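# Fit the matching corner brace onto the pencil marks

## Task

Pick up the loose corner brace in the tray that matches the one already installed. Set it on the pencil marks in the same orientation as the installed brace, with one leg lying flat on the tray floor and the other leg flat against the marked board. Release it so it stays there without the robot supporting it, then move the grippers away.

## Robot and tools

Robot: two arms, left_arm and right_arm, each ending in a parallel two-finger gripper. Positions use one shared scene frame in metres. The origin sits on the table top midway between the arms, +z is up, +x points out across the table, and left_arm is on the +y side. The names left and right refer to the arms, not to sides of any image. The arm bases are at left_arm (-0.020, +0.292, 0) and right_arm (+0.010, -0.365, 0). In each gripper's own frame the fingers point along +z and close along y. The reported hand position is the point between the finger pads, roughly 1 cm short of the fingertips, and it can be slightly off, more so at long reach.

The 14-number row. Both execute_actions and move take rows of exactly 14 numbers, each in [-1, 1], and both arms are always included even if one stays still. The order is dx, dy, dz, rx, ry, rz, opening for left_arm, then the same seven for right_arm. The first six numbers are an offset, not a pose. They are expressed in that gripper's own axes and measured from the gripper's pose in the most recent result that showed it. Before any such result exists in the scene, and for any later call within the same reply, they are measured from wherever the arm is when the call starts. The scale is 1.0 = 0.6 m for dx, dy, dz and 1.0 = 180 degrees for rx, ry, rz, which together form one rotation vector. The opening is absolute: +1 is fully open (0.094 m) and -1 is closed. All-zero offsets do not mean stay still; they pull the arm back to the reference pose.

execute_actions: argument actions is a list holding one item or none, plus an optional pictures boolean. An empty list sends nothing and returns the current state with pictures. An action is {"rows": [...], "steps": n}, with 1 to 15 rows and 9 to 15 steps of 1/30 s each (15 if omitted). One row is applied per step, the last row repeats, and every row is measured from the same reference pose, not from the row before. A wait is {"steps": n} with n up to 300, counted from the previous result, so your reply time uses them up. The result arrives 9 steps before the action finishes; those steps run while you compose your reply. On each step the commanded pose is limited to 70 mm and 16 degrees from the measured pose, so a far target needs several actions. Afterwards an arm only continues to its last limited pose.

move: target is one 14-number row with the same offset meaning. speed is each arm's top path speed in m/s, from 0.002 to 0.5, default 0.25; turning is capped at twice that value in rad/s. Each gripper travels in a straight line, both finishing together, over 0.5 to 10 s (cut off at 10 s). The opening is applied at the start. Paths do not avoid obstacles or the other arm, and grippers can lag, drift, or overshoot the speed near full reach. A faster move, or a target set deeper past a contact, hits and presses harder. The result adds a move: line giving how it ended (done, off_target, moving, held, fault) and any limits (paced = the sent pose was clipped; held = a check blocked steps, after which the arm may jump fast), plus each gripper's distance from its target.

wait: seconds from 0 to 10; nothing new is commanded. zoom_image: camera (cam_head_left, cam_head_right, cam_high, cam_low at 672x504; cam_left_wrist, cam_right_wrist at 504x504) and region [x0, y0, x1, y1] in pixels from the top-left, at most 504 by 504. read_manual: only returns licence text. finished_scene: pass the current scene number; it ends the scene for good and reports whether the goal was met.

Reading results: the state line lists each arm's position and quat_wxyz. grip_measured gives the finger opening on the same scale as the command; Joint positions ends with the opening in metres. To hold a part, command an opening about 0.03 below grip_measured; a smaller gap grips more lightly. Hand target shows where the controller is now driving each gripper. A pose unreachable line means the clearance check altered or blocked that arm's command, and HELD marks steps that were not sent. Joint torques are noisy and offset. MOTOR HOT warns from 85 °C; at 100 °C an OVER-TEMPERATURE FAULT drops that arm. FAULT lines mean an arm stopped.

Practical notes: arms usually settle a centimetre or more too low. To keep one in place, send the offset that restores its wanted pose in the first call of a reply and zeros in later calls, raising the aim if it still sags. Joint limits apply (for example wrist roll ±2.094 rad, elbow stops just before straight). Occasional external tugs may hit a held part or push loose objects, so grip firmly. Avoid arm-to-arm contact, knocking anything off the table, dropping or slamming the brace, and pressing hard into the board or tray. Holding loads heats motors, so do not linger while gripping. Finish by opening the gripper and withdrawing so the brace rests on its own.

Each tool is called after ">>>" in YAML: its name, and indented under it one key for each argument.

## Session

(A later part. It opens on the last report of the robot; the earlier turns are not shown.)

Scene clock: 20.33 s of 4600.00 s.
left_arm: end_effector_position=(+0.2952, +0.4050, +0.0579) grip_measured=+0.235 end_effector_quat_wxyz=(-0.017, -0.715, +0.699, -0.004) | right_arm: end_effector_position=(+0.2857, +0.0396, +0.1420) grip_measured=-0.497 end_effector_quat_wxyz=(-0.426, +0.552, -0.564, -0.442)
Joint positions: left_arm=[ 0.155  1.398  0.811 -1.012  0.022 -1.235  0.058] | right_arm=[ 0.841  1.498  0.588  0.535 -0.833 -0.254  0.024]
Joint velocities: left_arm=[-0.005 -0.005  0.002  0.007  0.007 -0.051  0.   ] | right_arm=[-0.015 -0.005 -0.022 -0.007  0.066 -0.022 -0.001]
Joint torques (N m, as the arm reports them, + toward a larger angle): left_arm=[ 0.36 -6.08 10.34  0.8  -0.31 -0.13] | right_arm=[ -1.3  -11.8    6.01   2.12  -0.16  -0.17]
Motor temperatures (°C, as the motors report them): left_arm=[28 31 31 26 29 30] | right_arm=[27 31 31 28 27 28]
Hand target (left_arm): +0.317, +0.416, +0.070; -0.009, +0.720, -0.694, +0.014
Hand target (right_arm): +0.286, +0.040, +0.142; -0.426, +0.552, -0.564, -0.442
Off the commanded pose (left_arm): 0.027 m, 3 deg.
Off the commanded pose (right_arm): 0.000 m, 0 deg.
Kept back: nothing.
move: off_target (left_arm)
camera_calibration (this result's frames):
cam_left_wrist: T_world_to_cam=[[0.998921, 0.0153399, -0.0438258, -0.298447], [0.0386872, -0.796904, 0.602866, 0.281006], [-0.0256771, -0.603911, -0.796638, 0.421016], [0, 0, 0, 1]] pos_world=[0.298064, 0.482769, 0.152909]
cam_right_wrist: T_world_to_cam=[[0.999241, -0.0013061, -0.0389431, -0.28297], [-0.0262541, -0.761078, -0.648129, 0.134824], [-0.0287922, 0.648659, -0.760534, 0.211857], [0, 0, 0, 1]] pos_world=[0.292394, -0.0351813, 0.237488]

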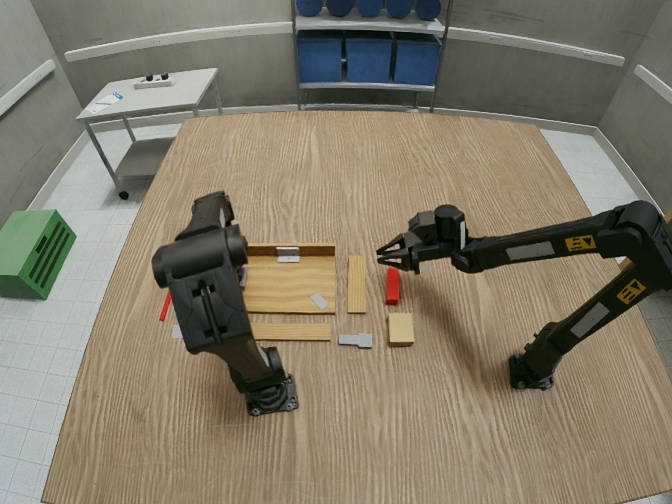

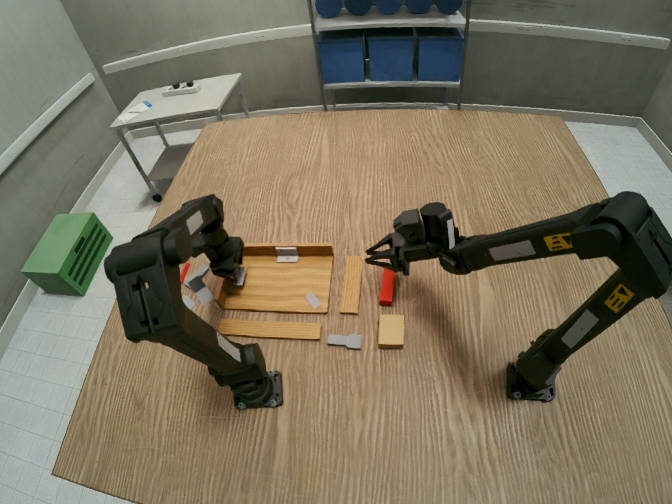

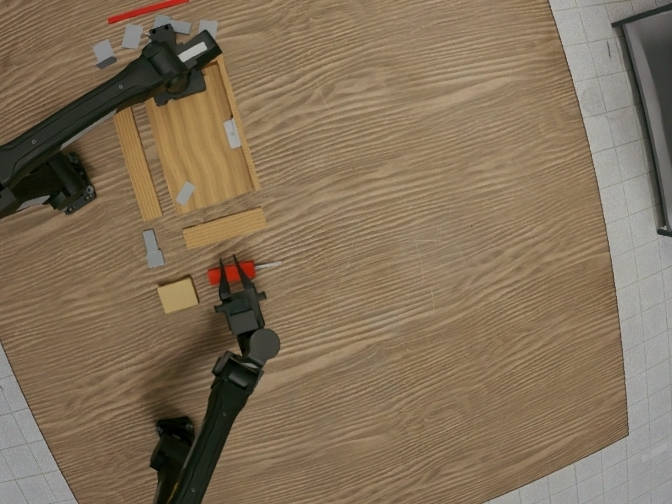

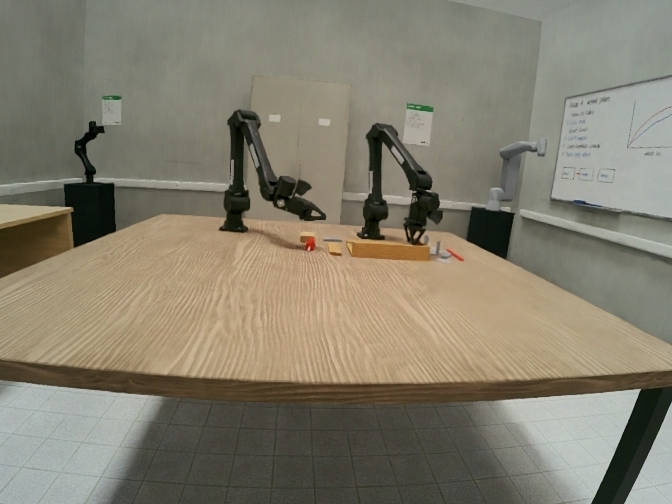

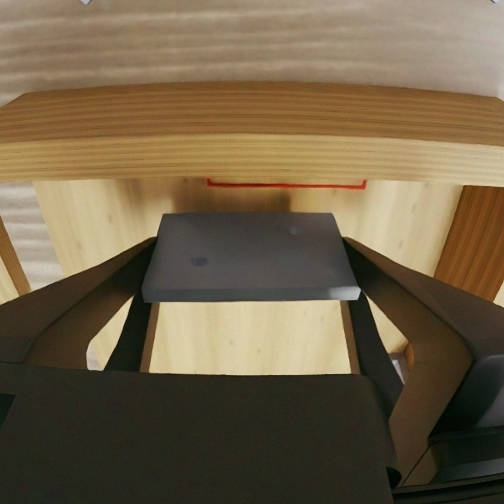

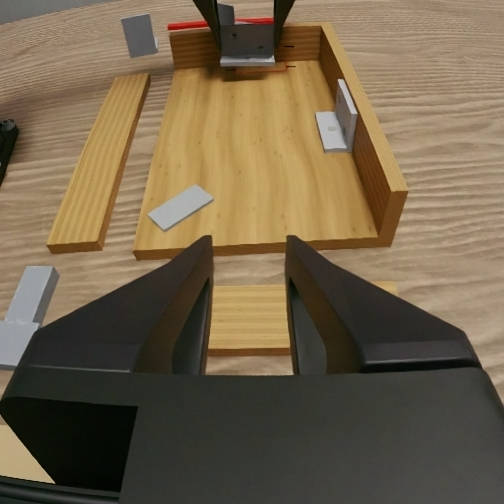

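>>> move:
  target: [-0.010,-0.033,0.024,0.027,-0.012,0,0.21, 0,0,0,0,0,0,-0.5]
  speed: 0.05

>>> zoom_image:
  camera: "cam_right_wrist"
  region: [200, 10, 320, 100]

Scene clock: 23.03 s of 4600.00 s.
left_arm: end_effector_position=(+0.3084, +0.4105, +0.0424) grip_measured=+0.235 end_effector_quat_wxyz=(+0.016, -0.715, +0.698, -0.018) | right_arm: end_effector_position=(+0.2857, +0.0396, +0.1420) grip_measured=-0.497 end_effector_quat_wxyz=(-0.426, +0.552, -0.564, -0.442)
Joint positions: left_arm=[ 0.155  1.417  0.78  -0.89   0.019 -1.238  0.058] | right_arm=[ 0.841  1.498  0.588  0.535 -0.833 -0.254  0.024]
Joint velocities: left_arm=[ 0.005 -0.005 -0.012  0.012  0.037 -0.022  0.001] | right_arm=[-0.005 -0.015 -0.012  0.007 -0.066  0.007 -0.   ]
Joint torques (N m, as the arm reports them, + toward a larger angle): left_arm=[-0.75 -6.75  6.75  1.01 -0.34 -0.08] | right_arm=[ -1.91 -11.31   6.17   2.19  -0.14  -0.17]
Motor temperatures (°C, as the motors report them): left_arm=[28 31 31 26 29 30] | right_arm=[27 31 31 28 27 28]
Hand target (left_arm): +0.315, +0.411, +0.043; -0.026, +0.715, -0.699, +0.021
Hand target (right_arm): +0.286, +0.040, +0.142; -0.426, +0.552, -0.564, -0.442
Off the commanded pose (left_arm): 0.006 m, 1 deg.
Off the commanded pose (right_arm): 0.000 m, 0 deg.
Kept back: nothing.
move: done
camera_calibration (this result's frames):
cam_left_wrist: T_world_to_cam=[[0.999555, 0.0183131, 0.0235307, -0.316671], [0.00120617, -0.813355, 0.581767, 0.313366], [0.0297927, -0.58148, -0.813015, 0.386672], [0, 0, 0, 1]] pos_world=[0.304632, 0.485519, 0.139515]
cam_right_wrist: T_world_to_cam=[[0.999241, -0.0013061, -0.0389431, -0.28297], [-0.0262541, -0.761078, -0.648129, 0.134824], [-0.0287922, 0.648659, -0.760534, 0.211857], [0, 0, 0, 1]] pos_world=[0.292394, -0.0351813, 0.237488]

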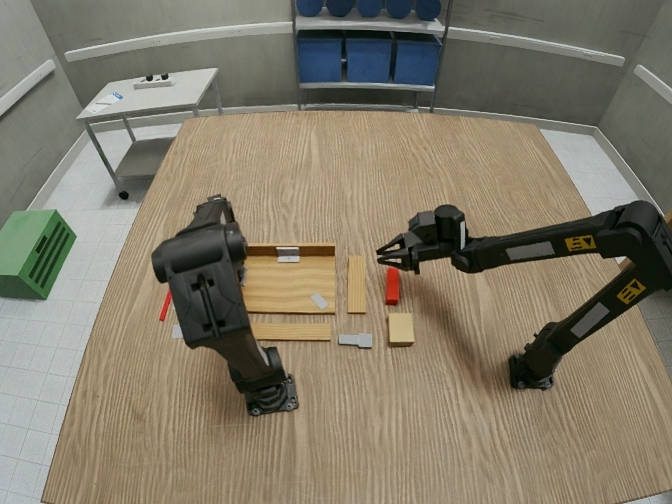

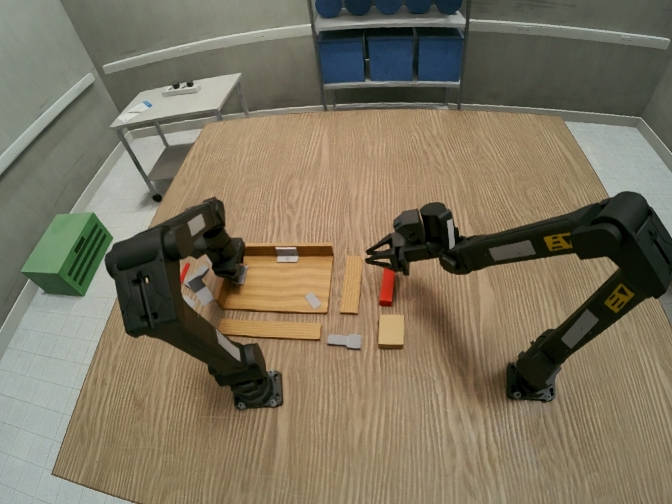

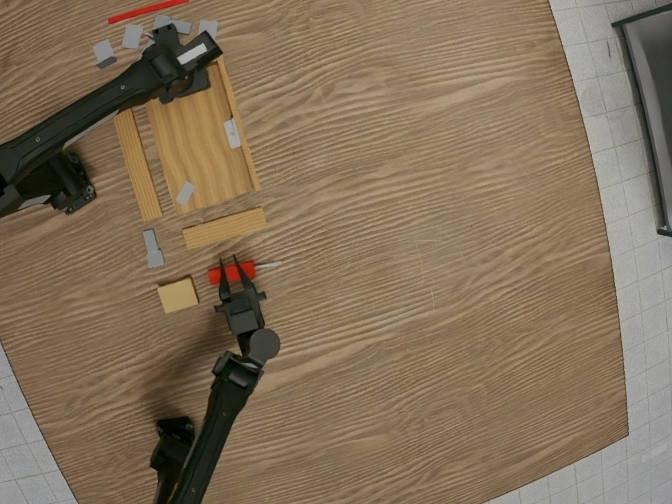

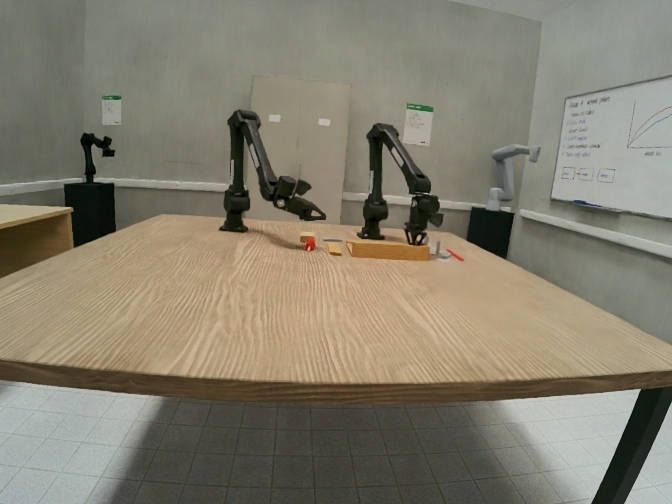

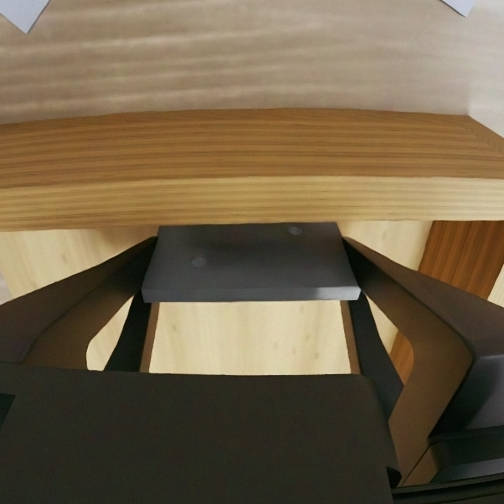

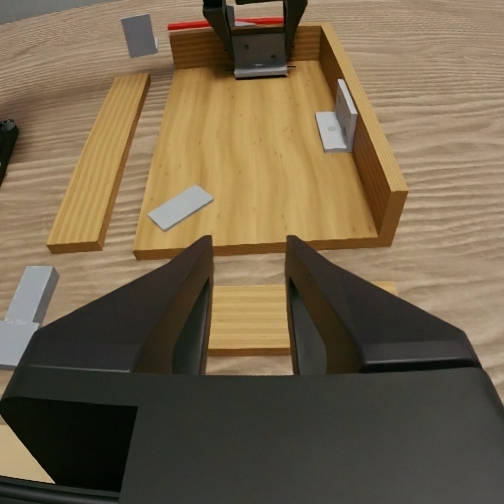

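Region (200, 10, 320, 100) of cam_right_wrist's 504x504 image, scaled by 4.200, with more detail than that image has; it fills the top 378 rows of this view, and the rest is white.

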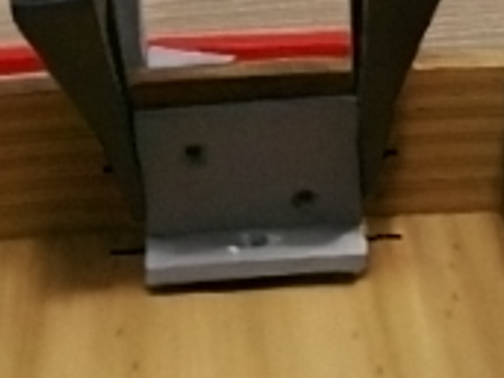

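>>> move:
  target: [-0.001,-0.011,0.009,0.006,-0.003,0,0.21, 0,0,0,0,0,0,-0.5]
  speed: 0.02

>>> zoom_image:
  camera: "cam_right_wrist"
  region: [200, 10, 320, 100]

Scene clock: 24.10 s of 4600.00 s.
left_arm: end_effector_position=(+0.3094, +0.4108, +0.0383) grip_measured=+0.235 end_effector_quat_wxyz=(+0.018, -0.715, +0.698, -0.019) | right_arm: end_effector_position=(+0.2857, +0.0396, +0.1420) grip_measured=-0.497 end_effector_quat_wxyz=(-0.426, +0.552, -0.564, -0.442)
Joint positions: left_arm=[ 0.155  1.425  0.774 -0.871  0.019 -1.238  0.058] | right_arm=[ 0.841  1.498  0.588  0.535 -0.833 -0.254  0.024]
Joint velocities: left_arm=[-0.005 -0.005 -0.017 -0.002  0.022 -0.051 -0.   ] | right_arm=[ 0.005 -0.015  0.007  0.017 -0.037 -0.007 -0.   ]
Joint torques (N m, as the arm reports them, + toward a larger angle): left_arm=[-1.05 -6.42  6.67  0.96 -0.26 -0.12] | right_arm=[ -1.49 -11.58   5.99   2.25  -0.15  -0.13]
Motor temperatures (°C, as the motors report them): left_arm=[28 31 31 26 29 30] | right_arm=[27 31 31 28 27 28]
Hand target (left_arm): +0.315, +0.411, +0.037; -0.026, +0.715, -0.698, +0.021
Hand target (right_arm): +0.286, +0.040, +0.142; -0.426, +0.552, -0.564, -0.442
Off the commanded pose (left_arm): 0.006 m, 1 deg.
Off the commanded pose (right_arm): 0.000 m, 0 deg.
Kept back: nothing.
move: done
camera_calibration (this result's frames):
cam_left_wrist: T_world_to_cam=[[0.999435, 0.0182681, 0.0282051, -0.317727], [-0.00149284, -0.814364, 0.580352, 0.317369], [0.0335712, -0.580067, -0.813877, 0.381809], [0, 0, 0, 1]] pos_world=[0.305203, 0.485733, 0.135521]
cam_right_wrist: T_world_to_cam=[[0.999241, -0.0013061, -0.0389431, -0.28297], [-0.0262541, -0.761078, -0.648129, 0.134824], [-0.0287922, 0.648659, -0.760534, 0.211857], [0, 0, 0, 1]] pos_world=[0.292394, -0.0351813, 0.237488]

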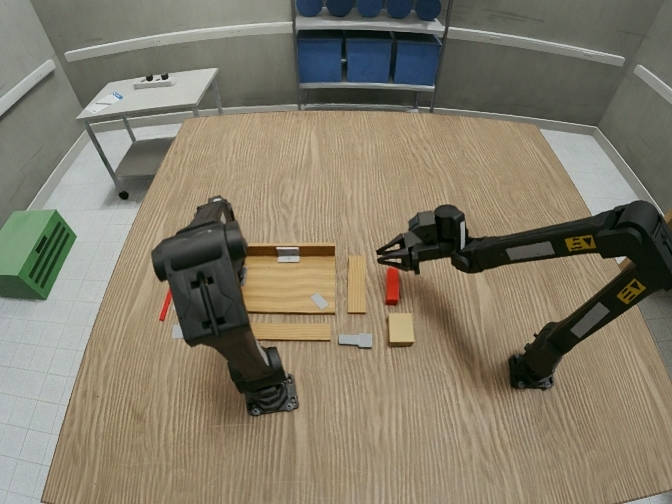

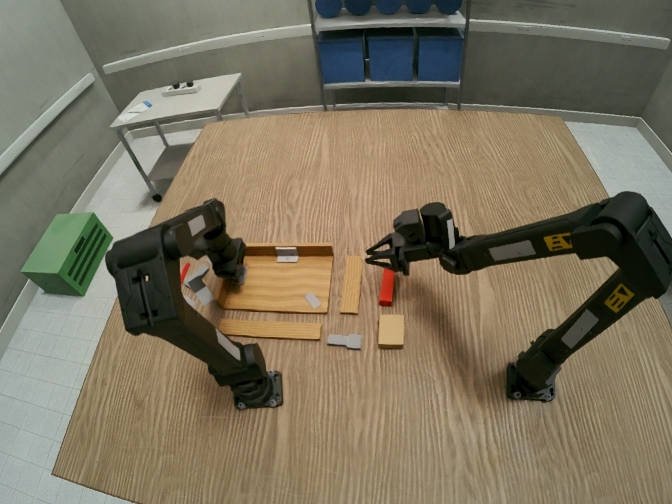

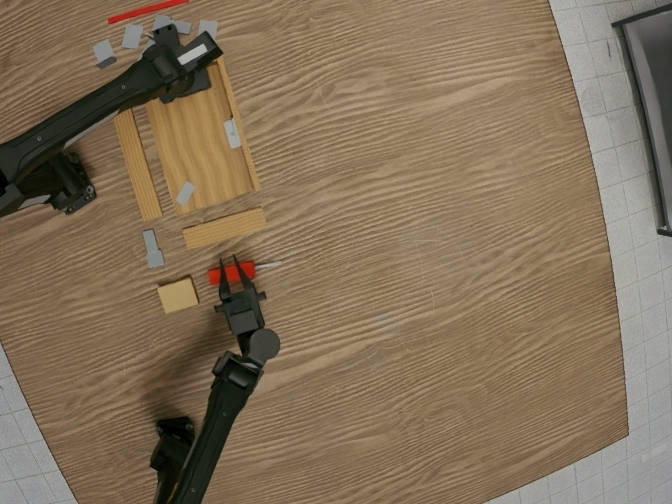

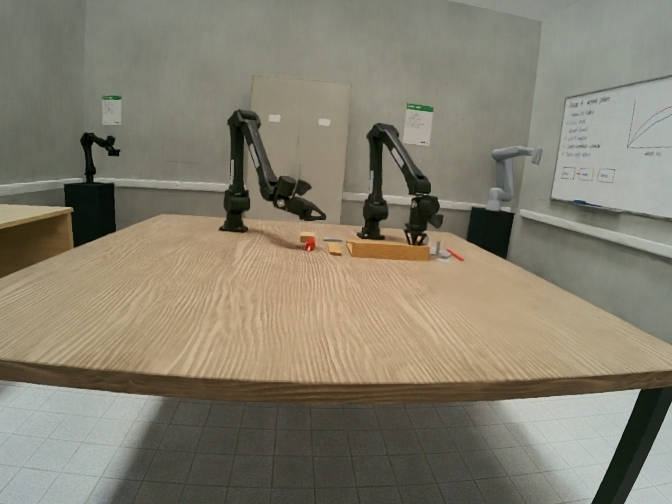

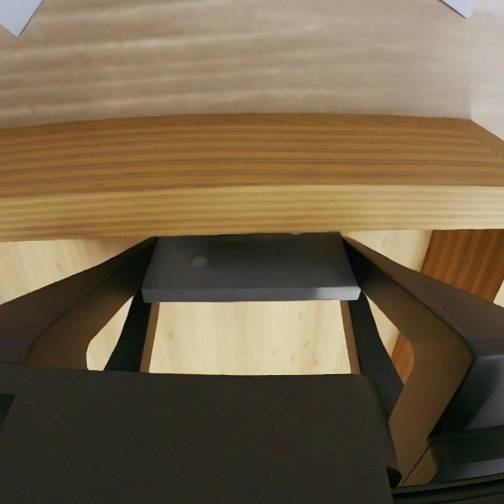

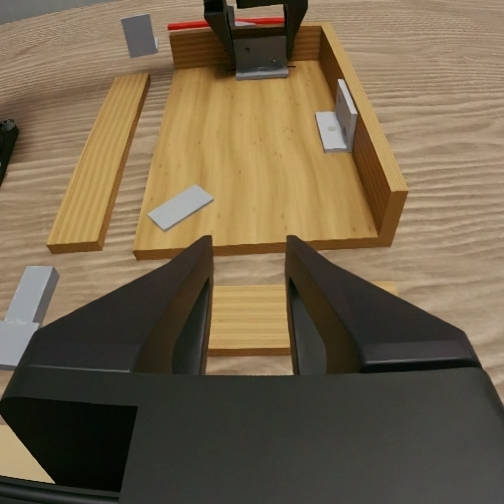

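Region (200, 10, 320, 100) of cam_right_wrist's 504x504 image, scaled by 4.200, with more detail than that image has; it fills the top 378 rows of this view, and the rest is white.

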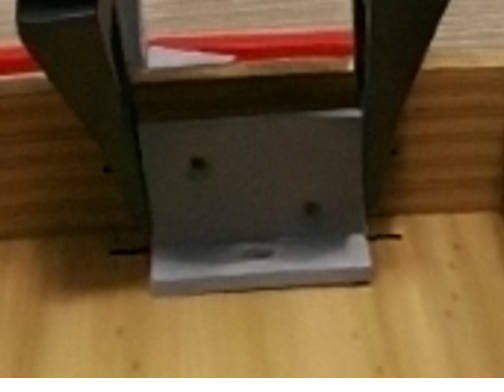

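>>> execute_actions:
  actions:
    - {"rows":[[0,-0.009,0,0.005,-0.002,0,0.25,0,0,0,0,0,0,-0.5],[0,-0.009,0,0.005,-0.002,0,0.3,0,0,0,0,0,0,-0.5],[0,-0.009,0,0.005,-0.002,0,0.4,0,0,0,0,0,0,-0.5],[0,-0.009,0,0.005,-0.002,0,0.55,0,0,0,0,0,0,-0.5],[0,-0.009,0,0.005,-0.002,0,0.7,0,0,0,0,0,0,-0.5],[0,-0.009,0,0.005,-0.002,0,0.8,0,0,0,0,0,0,-0.5]],"steps":9}

>>> move:
  target: [-0.005,-0.028,-0.095,0,0,0,0.8, 0,0,0,0,0,0,-0.5]
  speed: 0.12

Scene clock: 24.90 s of 4600.00 s.
left_arm: end_effector_position=(+0.3094, +0.4108, +0.0383) grip_measured=+0.235 end_effector_quat_wxyz=(+0.018, -0.715, +0.698, -0.019) | right_arm: end_effector_position=(+0.2857, +0.0396, +0.1420) grip_measured=-0.497 end_effector_quat_wxyz=(-0.426, +0.552, -0.564, -0.442)
Joint positions: left_arm=[ 0.155  1.425  0.774 -0.871  0.019 -1.238  0.058] | right_arm=[ 0.841  1.498  0.588  0.535 -0.833 -0.254  0.024]
Joint velocities: left_arm=[-0.005  0.005 -0.007  0.007  0.007  0.066  0.   ] | right_arm=[-0.015 -0.015 -0.027  0.002  0.007  0.007  0.001]
Joint torques (N m, as the arm reports them, + toward a larger angle): left_arm=[-0.85 -6.44  6.69  1.02 -0.29 -0.11] | right_arm=[ -1.92 -11.8    6.08   2.11  -0.17  -0.1 ]
Motor temperatures (°C, as the motors report them): left_arm=[28 31 31 26 29 30] | right_arm=[27 31 31 28 27 28]
Kept back: the last 9 steps of this action.
Steps of this call (steps 1 to 24: nothing new was sent). Readings (end_effector_position):
1: left_arm (+0.3094, +0.4108, +0.0383) | right_arm (+0.2857, +0.0396, +0.1420)
2: left_arm (+0.3094, +0.4108, +0.0383) | right_arm (+0.2857, +0.0396, +0.1420)
4: left_arm (+0.3094, +0.4108, +0.0383) | right_arm (+0.2857, +0.0396, +0.1420)
8: left_arm (+0.3094, +0.4108, +0.0383) | right_arm (+0.2857, +0.0396, +0.1420)
24: the state above

Scene clock: 26.23 s of 4600.00 s.
left_arm: end_effector_position=(+0.3099, +0.4110, +0.0809) grip_measured=+0.798 end_effector_quat_wxyz=(+0.005, -0.716, +0.698, -0.013) | right_arm: end_effector_position=(+0.2857, +0.0396, +0.1420) grip_measured=-0.497 end_effector_quat_wxyz=(-0.426, +0.552, -0.564, -0.442)
Joint positions: left_arm=[ 0.155  1.371  0.855 -1.035  0.019 -1.238  0.084] | right_arm=[ 0.841  1.498  0.588  0.535 -0.833 -0.254  0.024]
Joint velocities: left_arm=[ 0.005 -0.005 -0.007 -0.007 -0.051 -0.007 -0.001] | right_arm=[-0.015 -0.005 -0.012  0.002 -0.007 -0.007 -0.001]
Joint torques (N m, as the arm reports them, + toward a larger angle): left_arm=[-0.7  -7.26  9.98 -0.35 -0.19 -0.09] | right_arm=[ -2.44 -11.95   6.02   2.14  -0.16  -0.17]
Motor temperatures (°C, as the motors report them): left_arm=[28 31 31 26 29 30] | right_arm=[27 31 31 28 27 28]
Hand target (left_arm): +0.322, +0.414, +0.096; -0.018, +0.715, -0.698, +0.019
Hand target (right_arm): +0.286, +0.040, +0.142; -0.426, +0.552, -0.564, -0.442
Off your previous action's commanded pose (left_arm): 0.005 m, 1 deg at its last step (step 9 of this call).
Off your previous action's commanded pose (right_arm): 0.000 m, 0 deg at its last step (step 9 of this call).
Off the commanded pose (left_arm): 0.020 m, 2 deg.
Off the commanded pose (right_arm): 0.000 m, 0 deg.
Kept back: nothing.
move: off_target (left_arm)
camera_calibration (this result's frames):
cam_left_wrist: T_world_to_cam=[[0.99983, 0.0184158, 0.000871649, -0.317421], [0.0143774, -0.808429, 0.588418, 0.284767], [0.0115408, -0.588306, -0.808556, 0.426395], [0, 0, 0, 1]] pos_world=[0.308352, 0.48691, 0.177479]
cam_right_wrist: T_world_to_cam=[[0.999241, -0.0013061, -0.0389431, -0.28297], [-0.0262541, -0.761078, -0.648129, 0.134824], [-0.0287922, 0.648659, -0.760534, 0.211857], [0, 0, 0, 1]] pos_world=[0.292394, -0.0351813, 0.237488]

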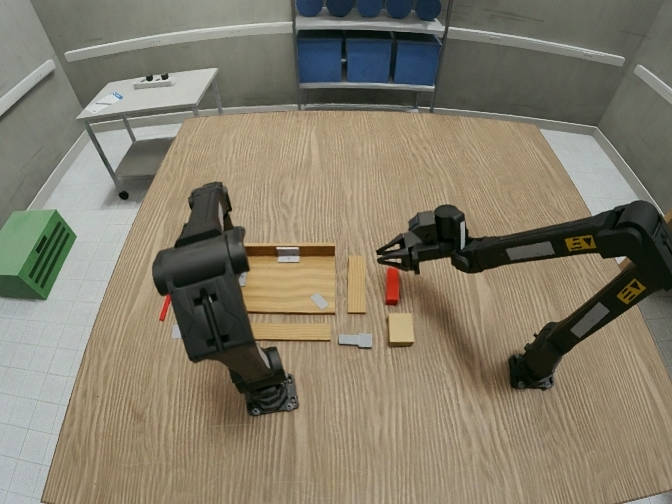

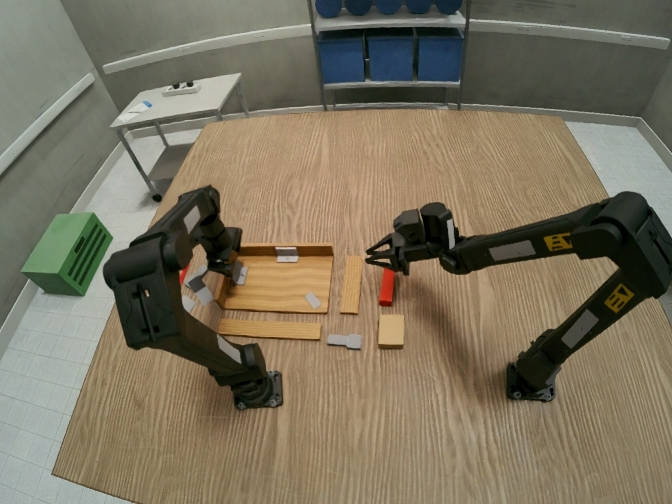

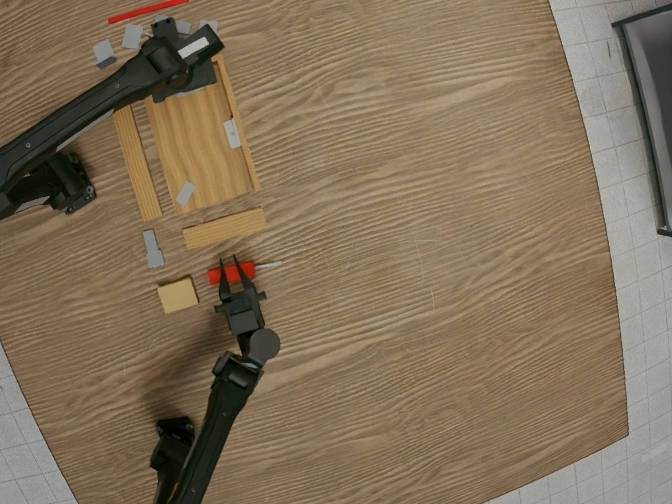

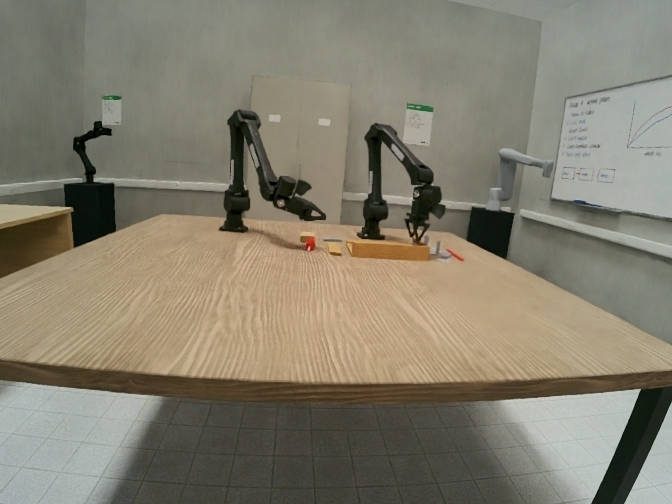

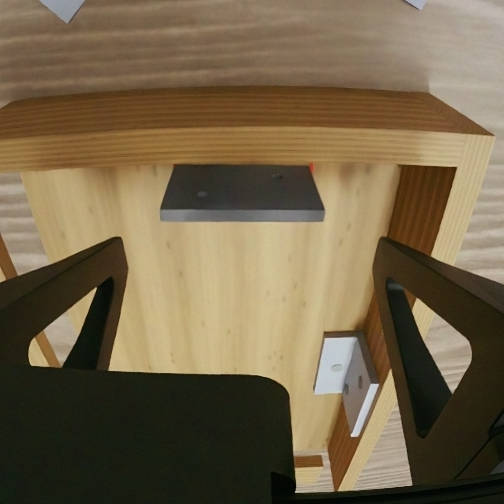

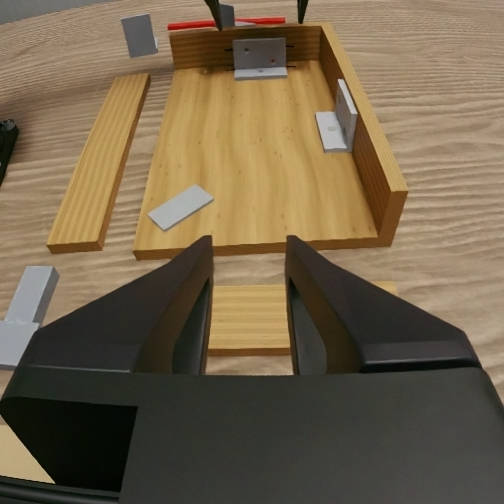

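>>> zoom_image:
  camera: "cam_right_wrist"
  region: [200, 10, 320, 100]

>>> zoom_image:
  camera: "cam_left_wrist"
  region: [140, 140, 350, 240]

Region (200, 10, 320, 100) of cam_right_wrist's 504x504 image, scaled by 4.200, with more detail than that image has; it fills the top 378 rows of this view, and the rest is white.

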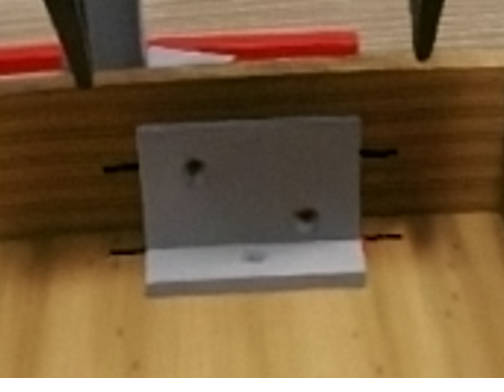

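Region (140, 140, 350, 240) of cam_left_wrist's 504x504 image, scaled by 2.400, with more detail than that image has; it fills the top 240 rows of this view, and the rest is white.

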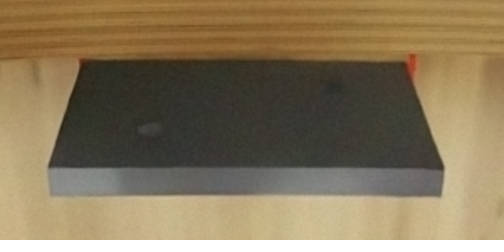

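>>> move:
  target: [-0.067,-0.022,-0.02,0,0,0.512,0.55, 0,0,0,0,0,0,-0.5]
  speed: 0.5

Scene clock: 29.63 s of 4600.00 s.
left_arm: end_effector_position=(+0.3087, +0.4423, +0.0806) grip_measured=+0.552 end_effector_quat_wxyz=(+0.003, +0.006, +1.000, -0.008) | right_arm: end_effector_position=(+0.2857, +0.0396, +0.1420) grip_measured=-0.497 end_effector_quat_wxyz=(-0.426, +0.552, -0.564, -0.442)
Joint positions: left_arm=[ 0.237  1.414  0.897 -1.056  0.017  0.451  0.073] | right_arm=[ 0.841  1.498  0.588  0.535 -0.833 -0.254  0.024]
Joint velocities: left_arm=[-0.005 -0.015 -0.002 -0.002  0.037  0.095 -0.001] | right_arm=[-0.005 -0.005  0.027 -0.012  0.007 -0.051 -0.001]
Joint torques (N m, as the arm reports them, + toward a larger angle): left_arm=[ 0.61 -6.98 10.68 -0.3   0.1   0.01] | right_arm=[ -1.97 -11.75   6.14   2.21  -0.15  -0.15]
Motor temperatures (°C, as the motors report them): left_arm=[28 31 32 26 29 30] | right_arm=[27 31 31 28 27 28]
Hand target (left_arm): +0.322, +0.451, +0.093; +0.013, +0.006, +1.000, -0.005
Hand target (right_arm): +0.286, +0.040, +0.142; -0.426, +0.552, -0.564, -0.442
Off the commanded pose (left_arm): 0.020 m, 1 deg.
Off the commanded pose (right_arm): 0.000 m, 0 deg.
Kept back: nothing.
move: off_target (left_arm)
camera_calibration (this result's frames):
cam_left_wrist: T_world_to_cam=[[-0.0175103, -0.999816, -0.0078588, 0.448381], [-0.818364, 0.00981582, 0.574617, 0.2065], [-0.574434, 0.0164931, -0.818385, 0.358744], [0, 0, 0, 1]] pos_world=[0.382918, 0.440354, 0.178456]
cam_right_wrist: T_world_to_cam=[[0.999241, -0.0013061, -0.0389431, -0.28297], [-0.0262541, -0.761078, -0.648129, 0.134824], [-0.0287922, 0.648659, -0.760534, 0.211857], [0, 0, 0, 1]] pos_world=[0.292394, -0.0351813, 0.237488]

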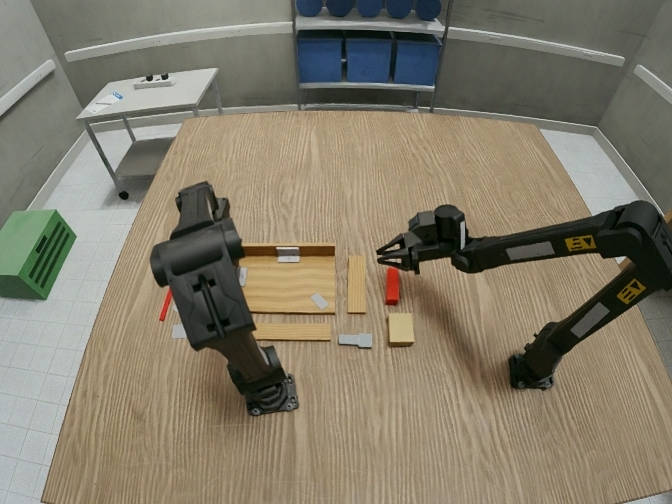

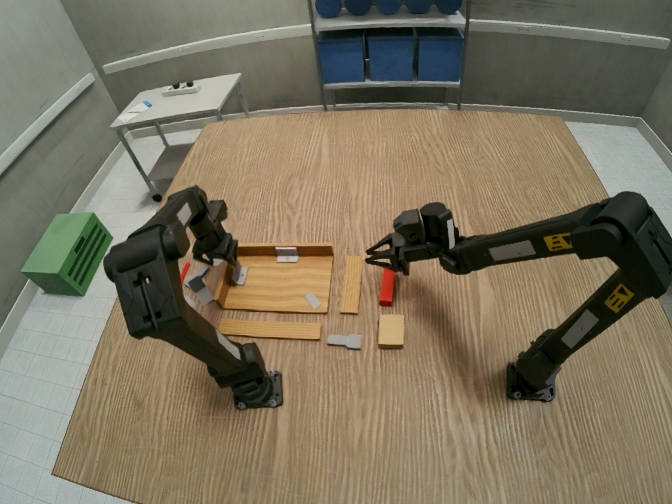

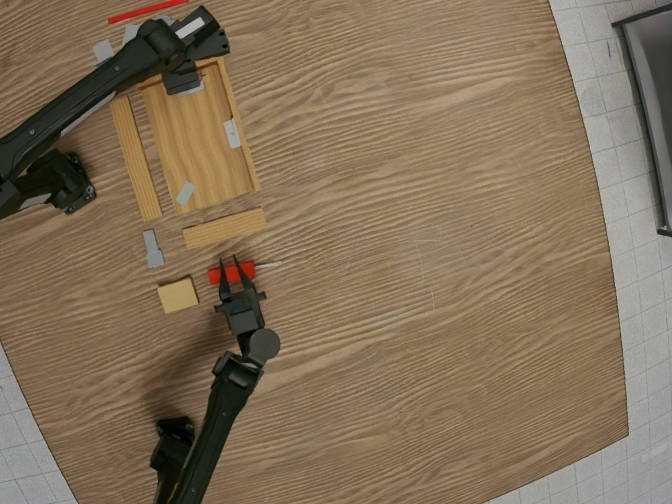

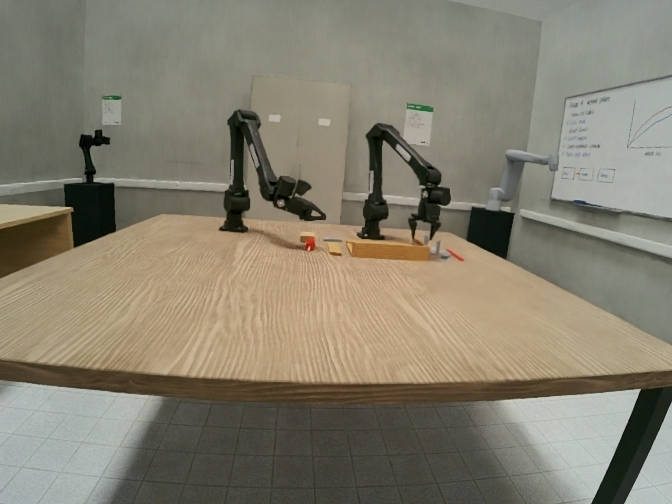

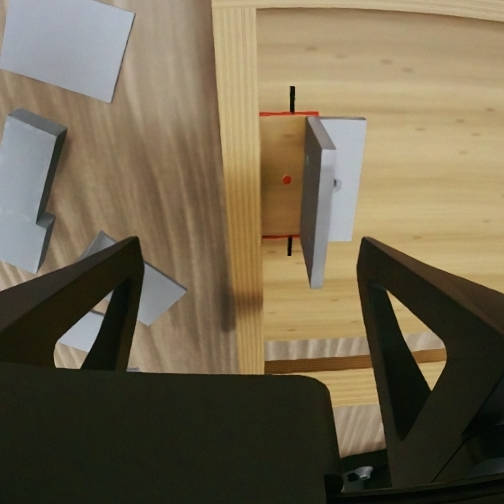

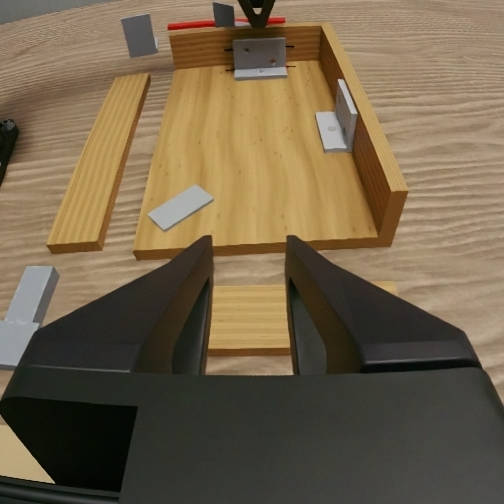

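>>> move:
  target: [-0.010,0.008,0.076,-0.004,-0.005,0,0.55, 0,0,0,0,0,0,-0.5]
  speed: 0.08

Scene clock: 30.80 s of 4600.00 s.
left_arm: end_effector_position=(+0.3103, +0.4431, +0.0347) grip_measured=+0.552 end_effector_quat_wxyz=(+0.003, +0.007, +1.000, -0.008) | right_arm: end_effector_position=(+0.2857, +0.0396, +0.1420) grip_measured=-0.497 end_effector_quat_wxyz=(-0.426, +0.552, -0.564, -0.442)
Joint positions: left_arm=[ 0.237  1.494  0.839 -0.917  0.017  0.453  0.073] | right_arm=[ 0.841  1.498  0.588  0.535 -0.833 -0.254  0.024]
Joint velocities: left_arm=[-0.005 -0.005  0.007 -0.022  0.007  0.007 -0.001] | right_arm=[ 0.005 -0.015  0.002 -0.007  0.007  0.022 -0.001]
Joint torques (N m, as the arm reports them, + toward a larger angle): left_arm=[-0.01 -7.84  6.67  0.95 -0.18 -0.05] | right_arm=[ -1.65 -11.31   6.14   2.01  -0.18  -0.13]
Motor temperatures (°C, as the motors report them): left_arm=[28 31 32 26 29 30] | right_arm=[27 31 31 28 27 28]
Hand target (left_arm): +0.316, +0.447, +0.035; +0.011, +0.006, +1.000, -0.002
Hand target (right_arm): +0.286, +0.040, +0.142; -0.426, +0.552, -0.564, -0.442
Off the commanded pose (left_arm): 0.006 m, 1 deg.
Off the commanded pose (right_arm): 0.000 m, 0 deg.
Kept back: nothing.
move: done
camera_calibration (this result's frames):
cam_left_wrist: T_world_to_cam=[[-0.0197973, -0.999769, -0.0083832, 0.449566], [-0.818466, 0.0113904, 0.574442, 0.233504], [-0.574214, 0.0182338, -0.818502, 0.32122], [0, 0, 0, 1]] pos_world=[0.384465, 0.440945, 0.132554]
cam_right_wrist: T_world_to_cam=[[0.999241, -0.0013061, -0.0389431, -0.28297], [-0.0262541, -0.761078, -0.648129, 0.134824], [-0.0287922, 0.648659, -0.760534, 0.211857], [0, 0, 0, 1]] pos_world=[0.292394, -0.0351813, 0.237488]

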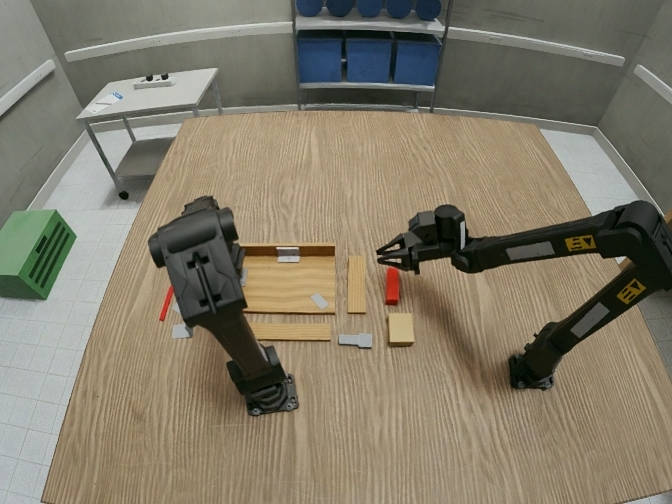

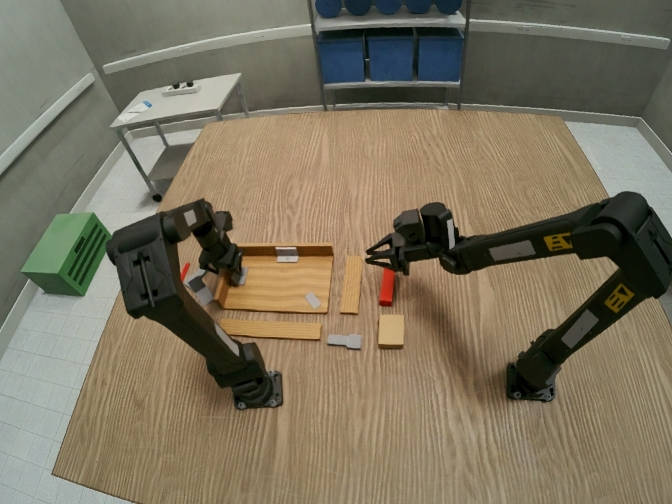

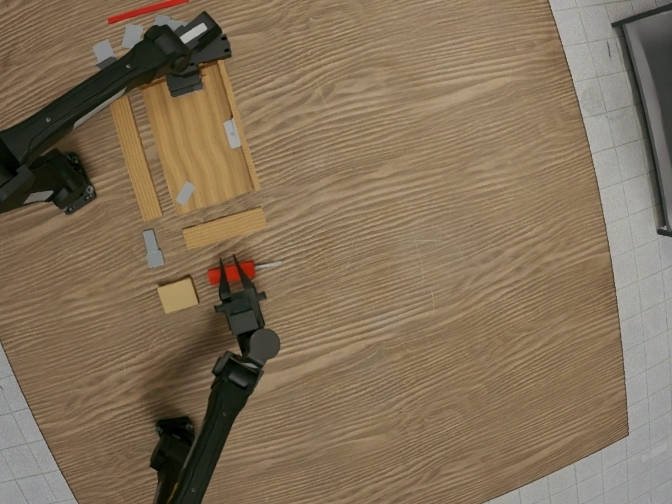

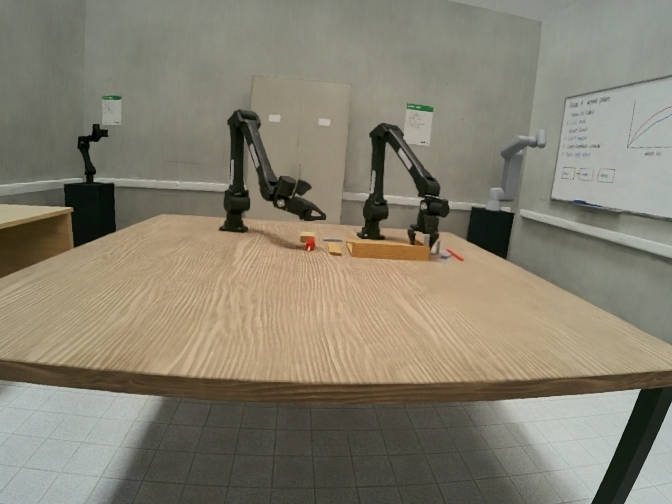

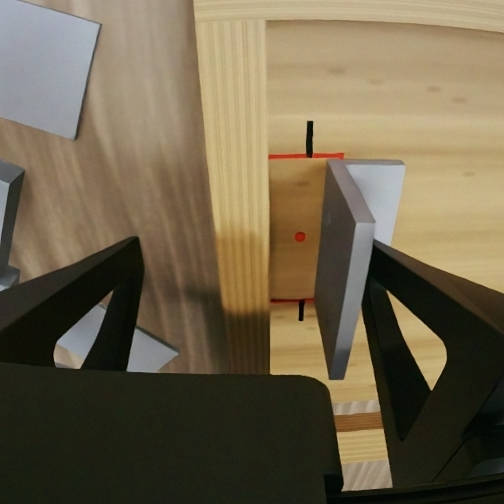

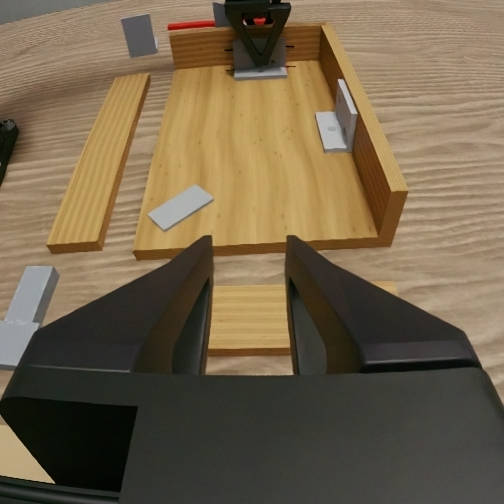

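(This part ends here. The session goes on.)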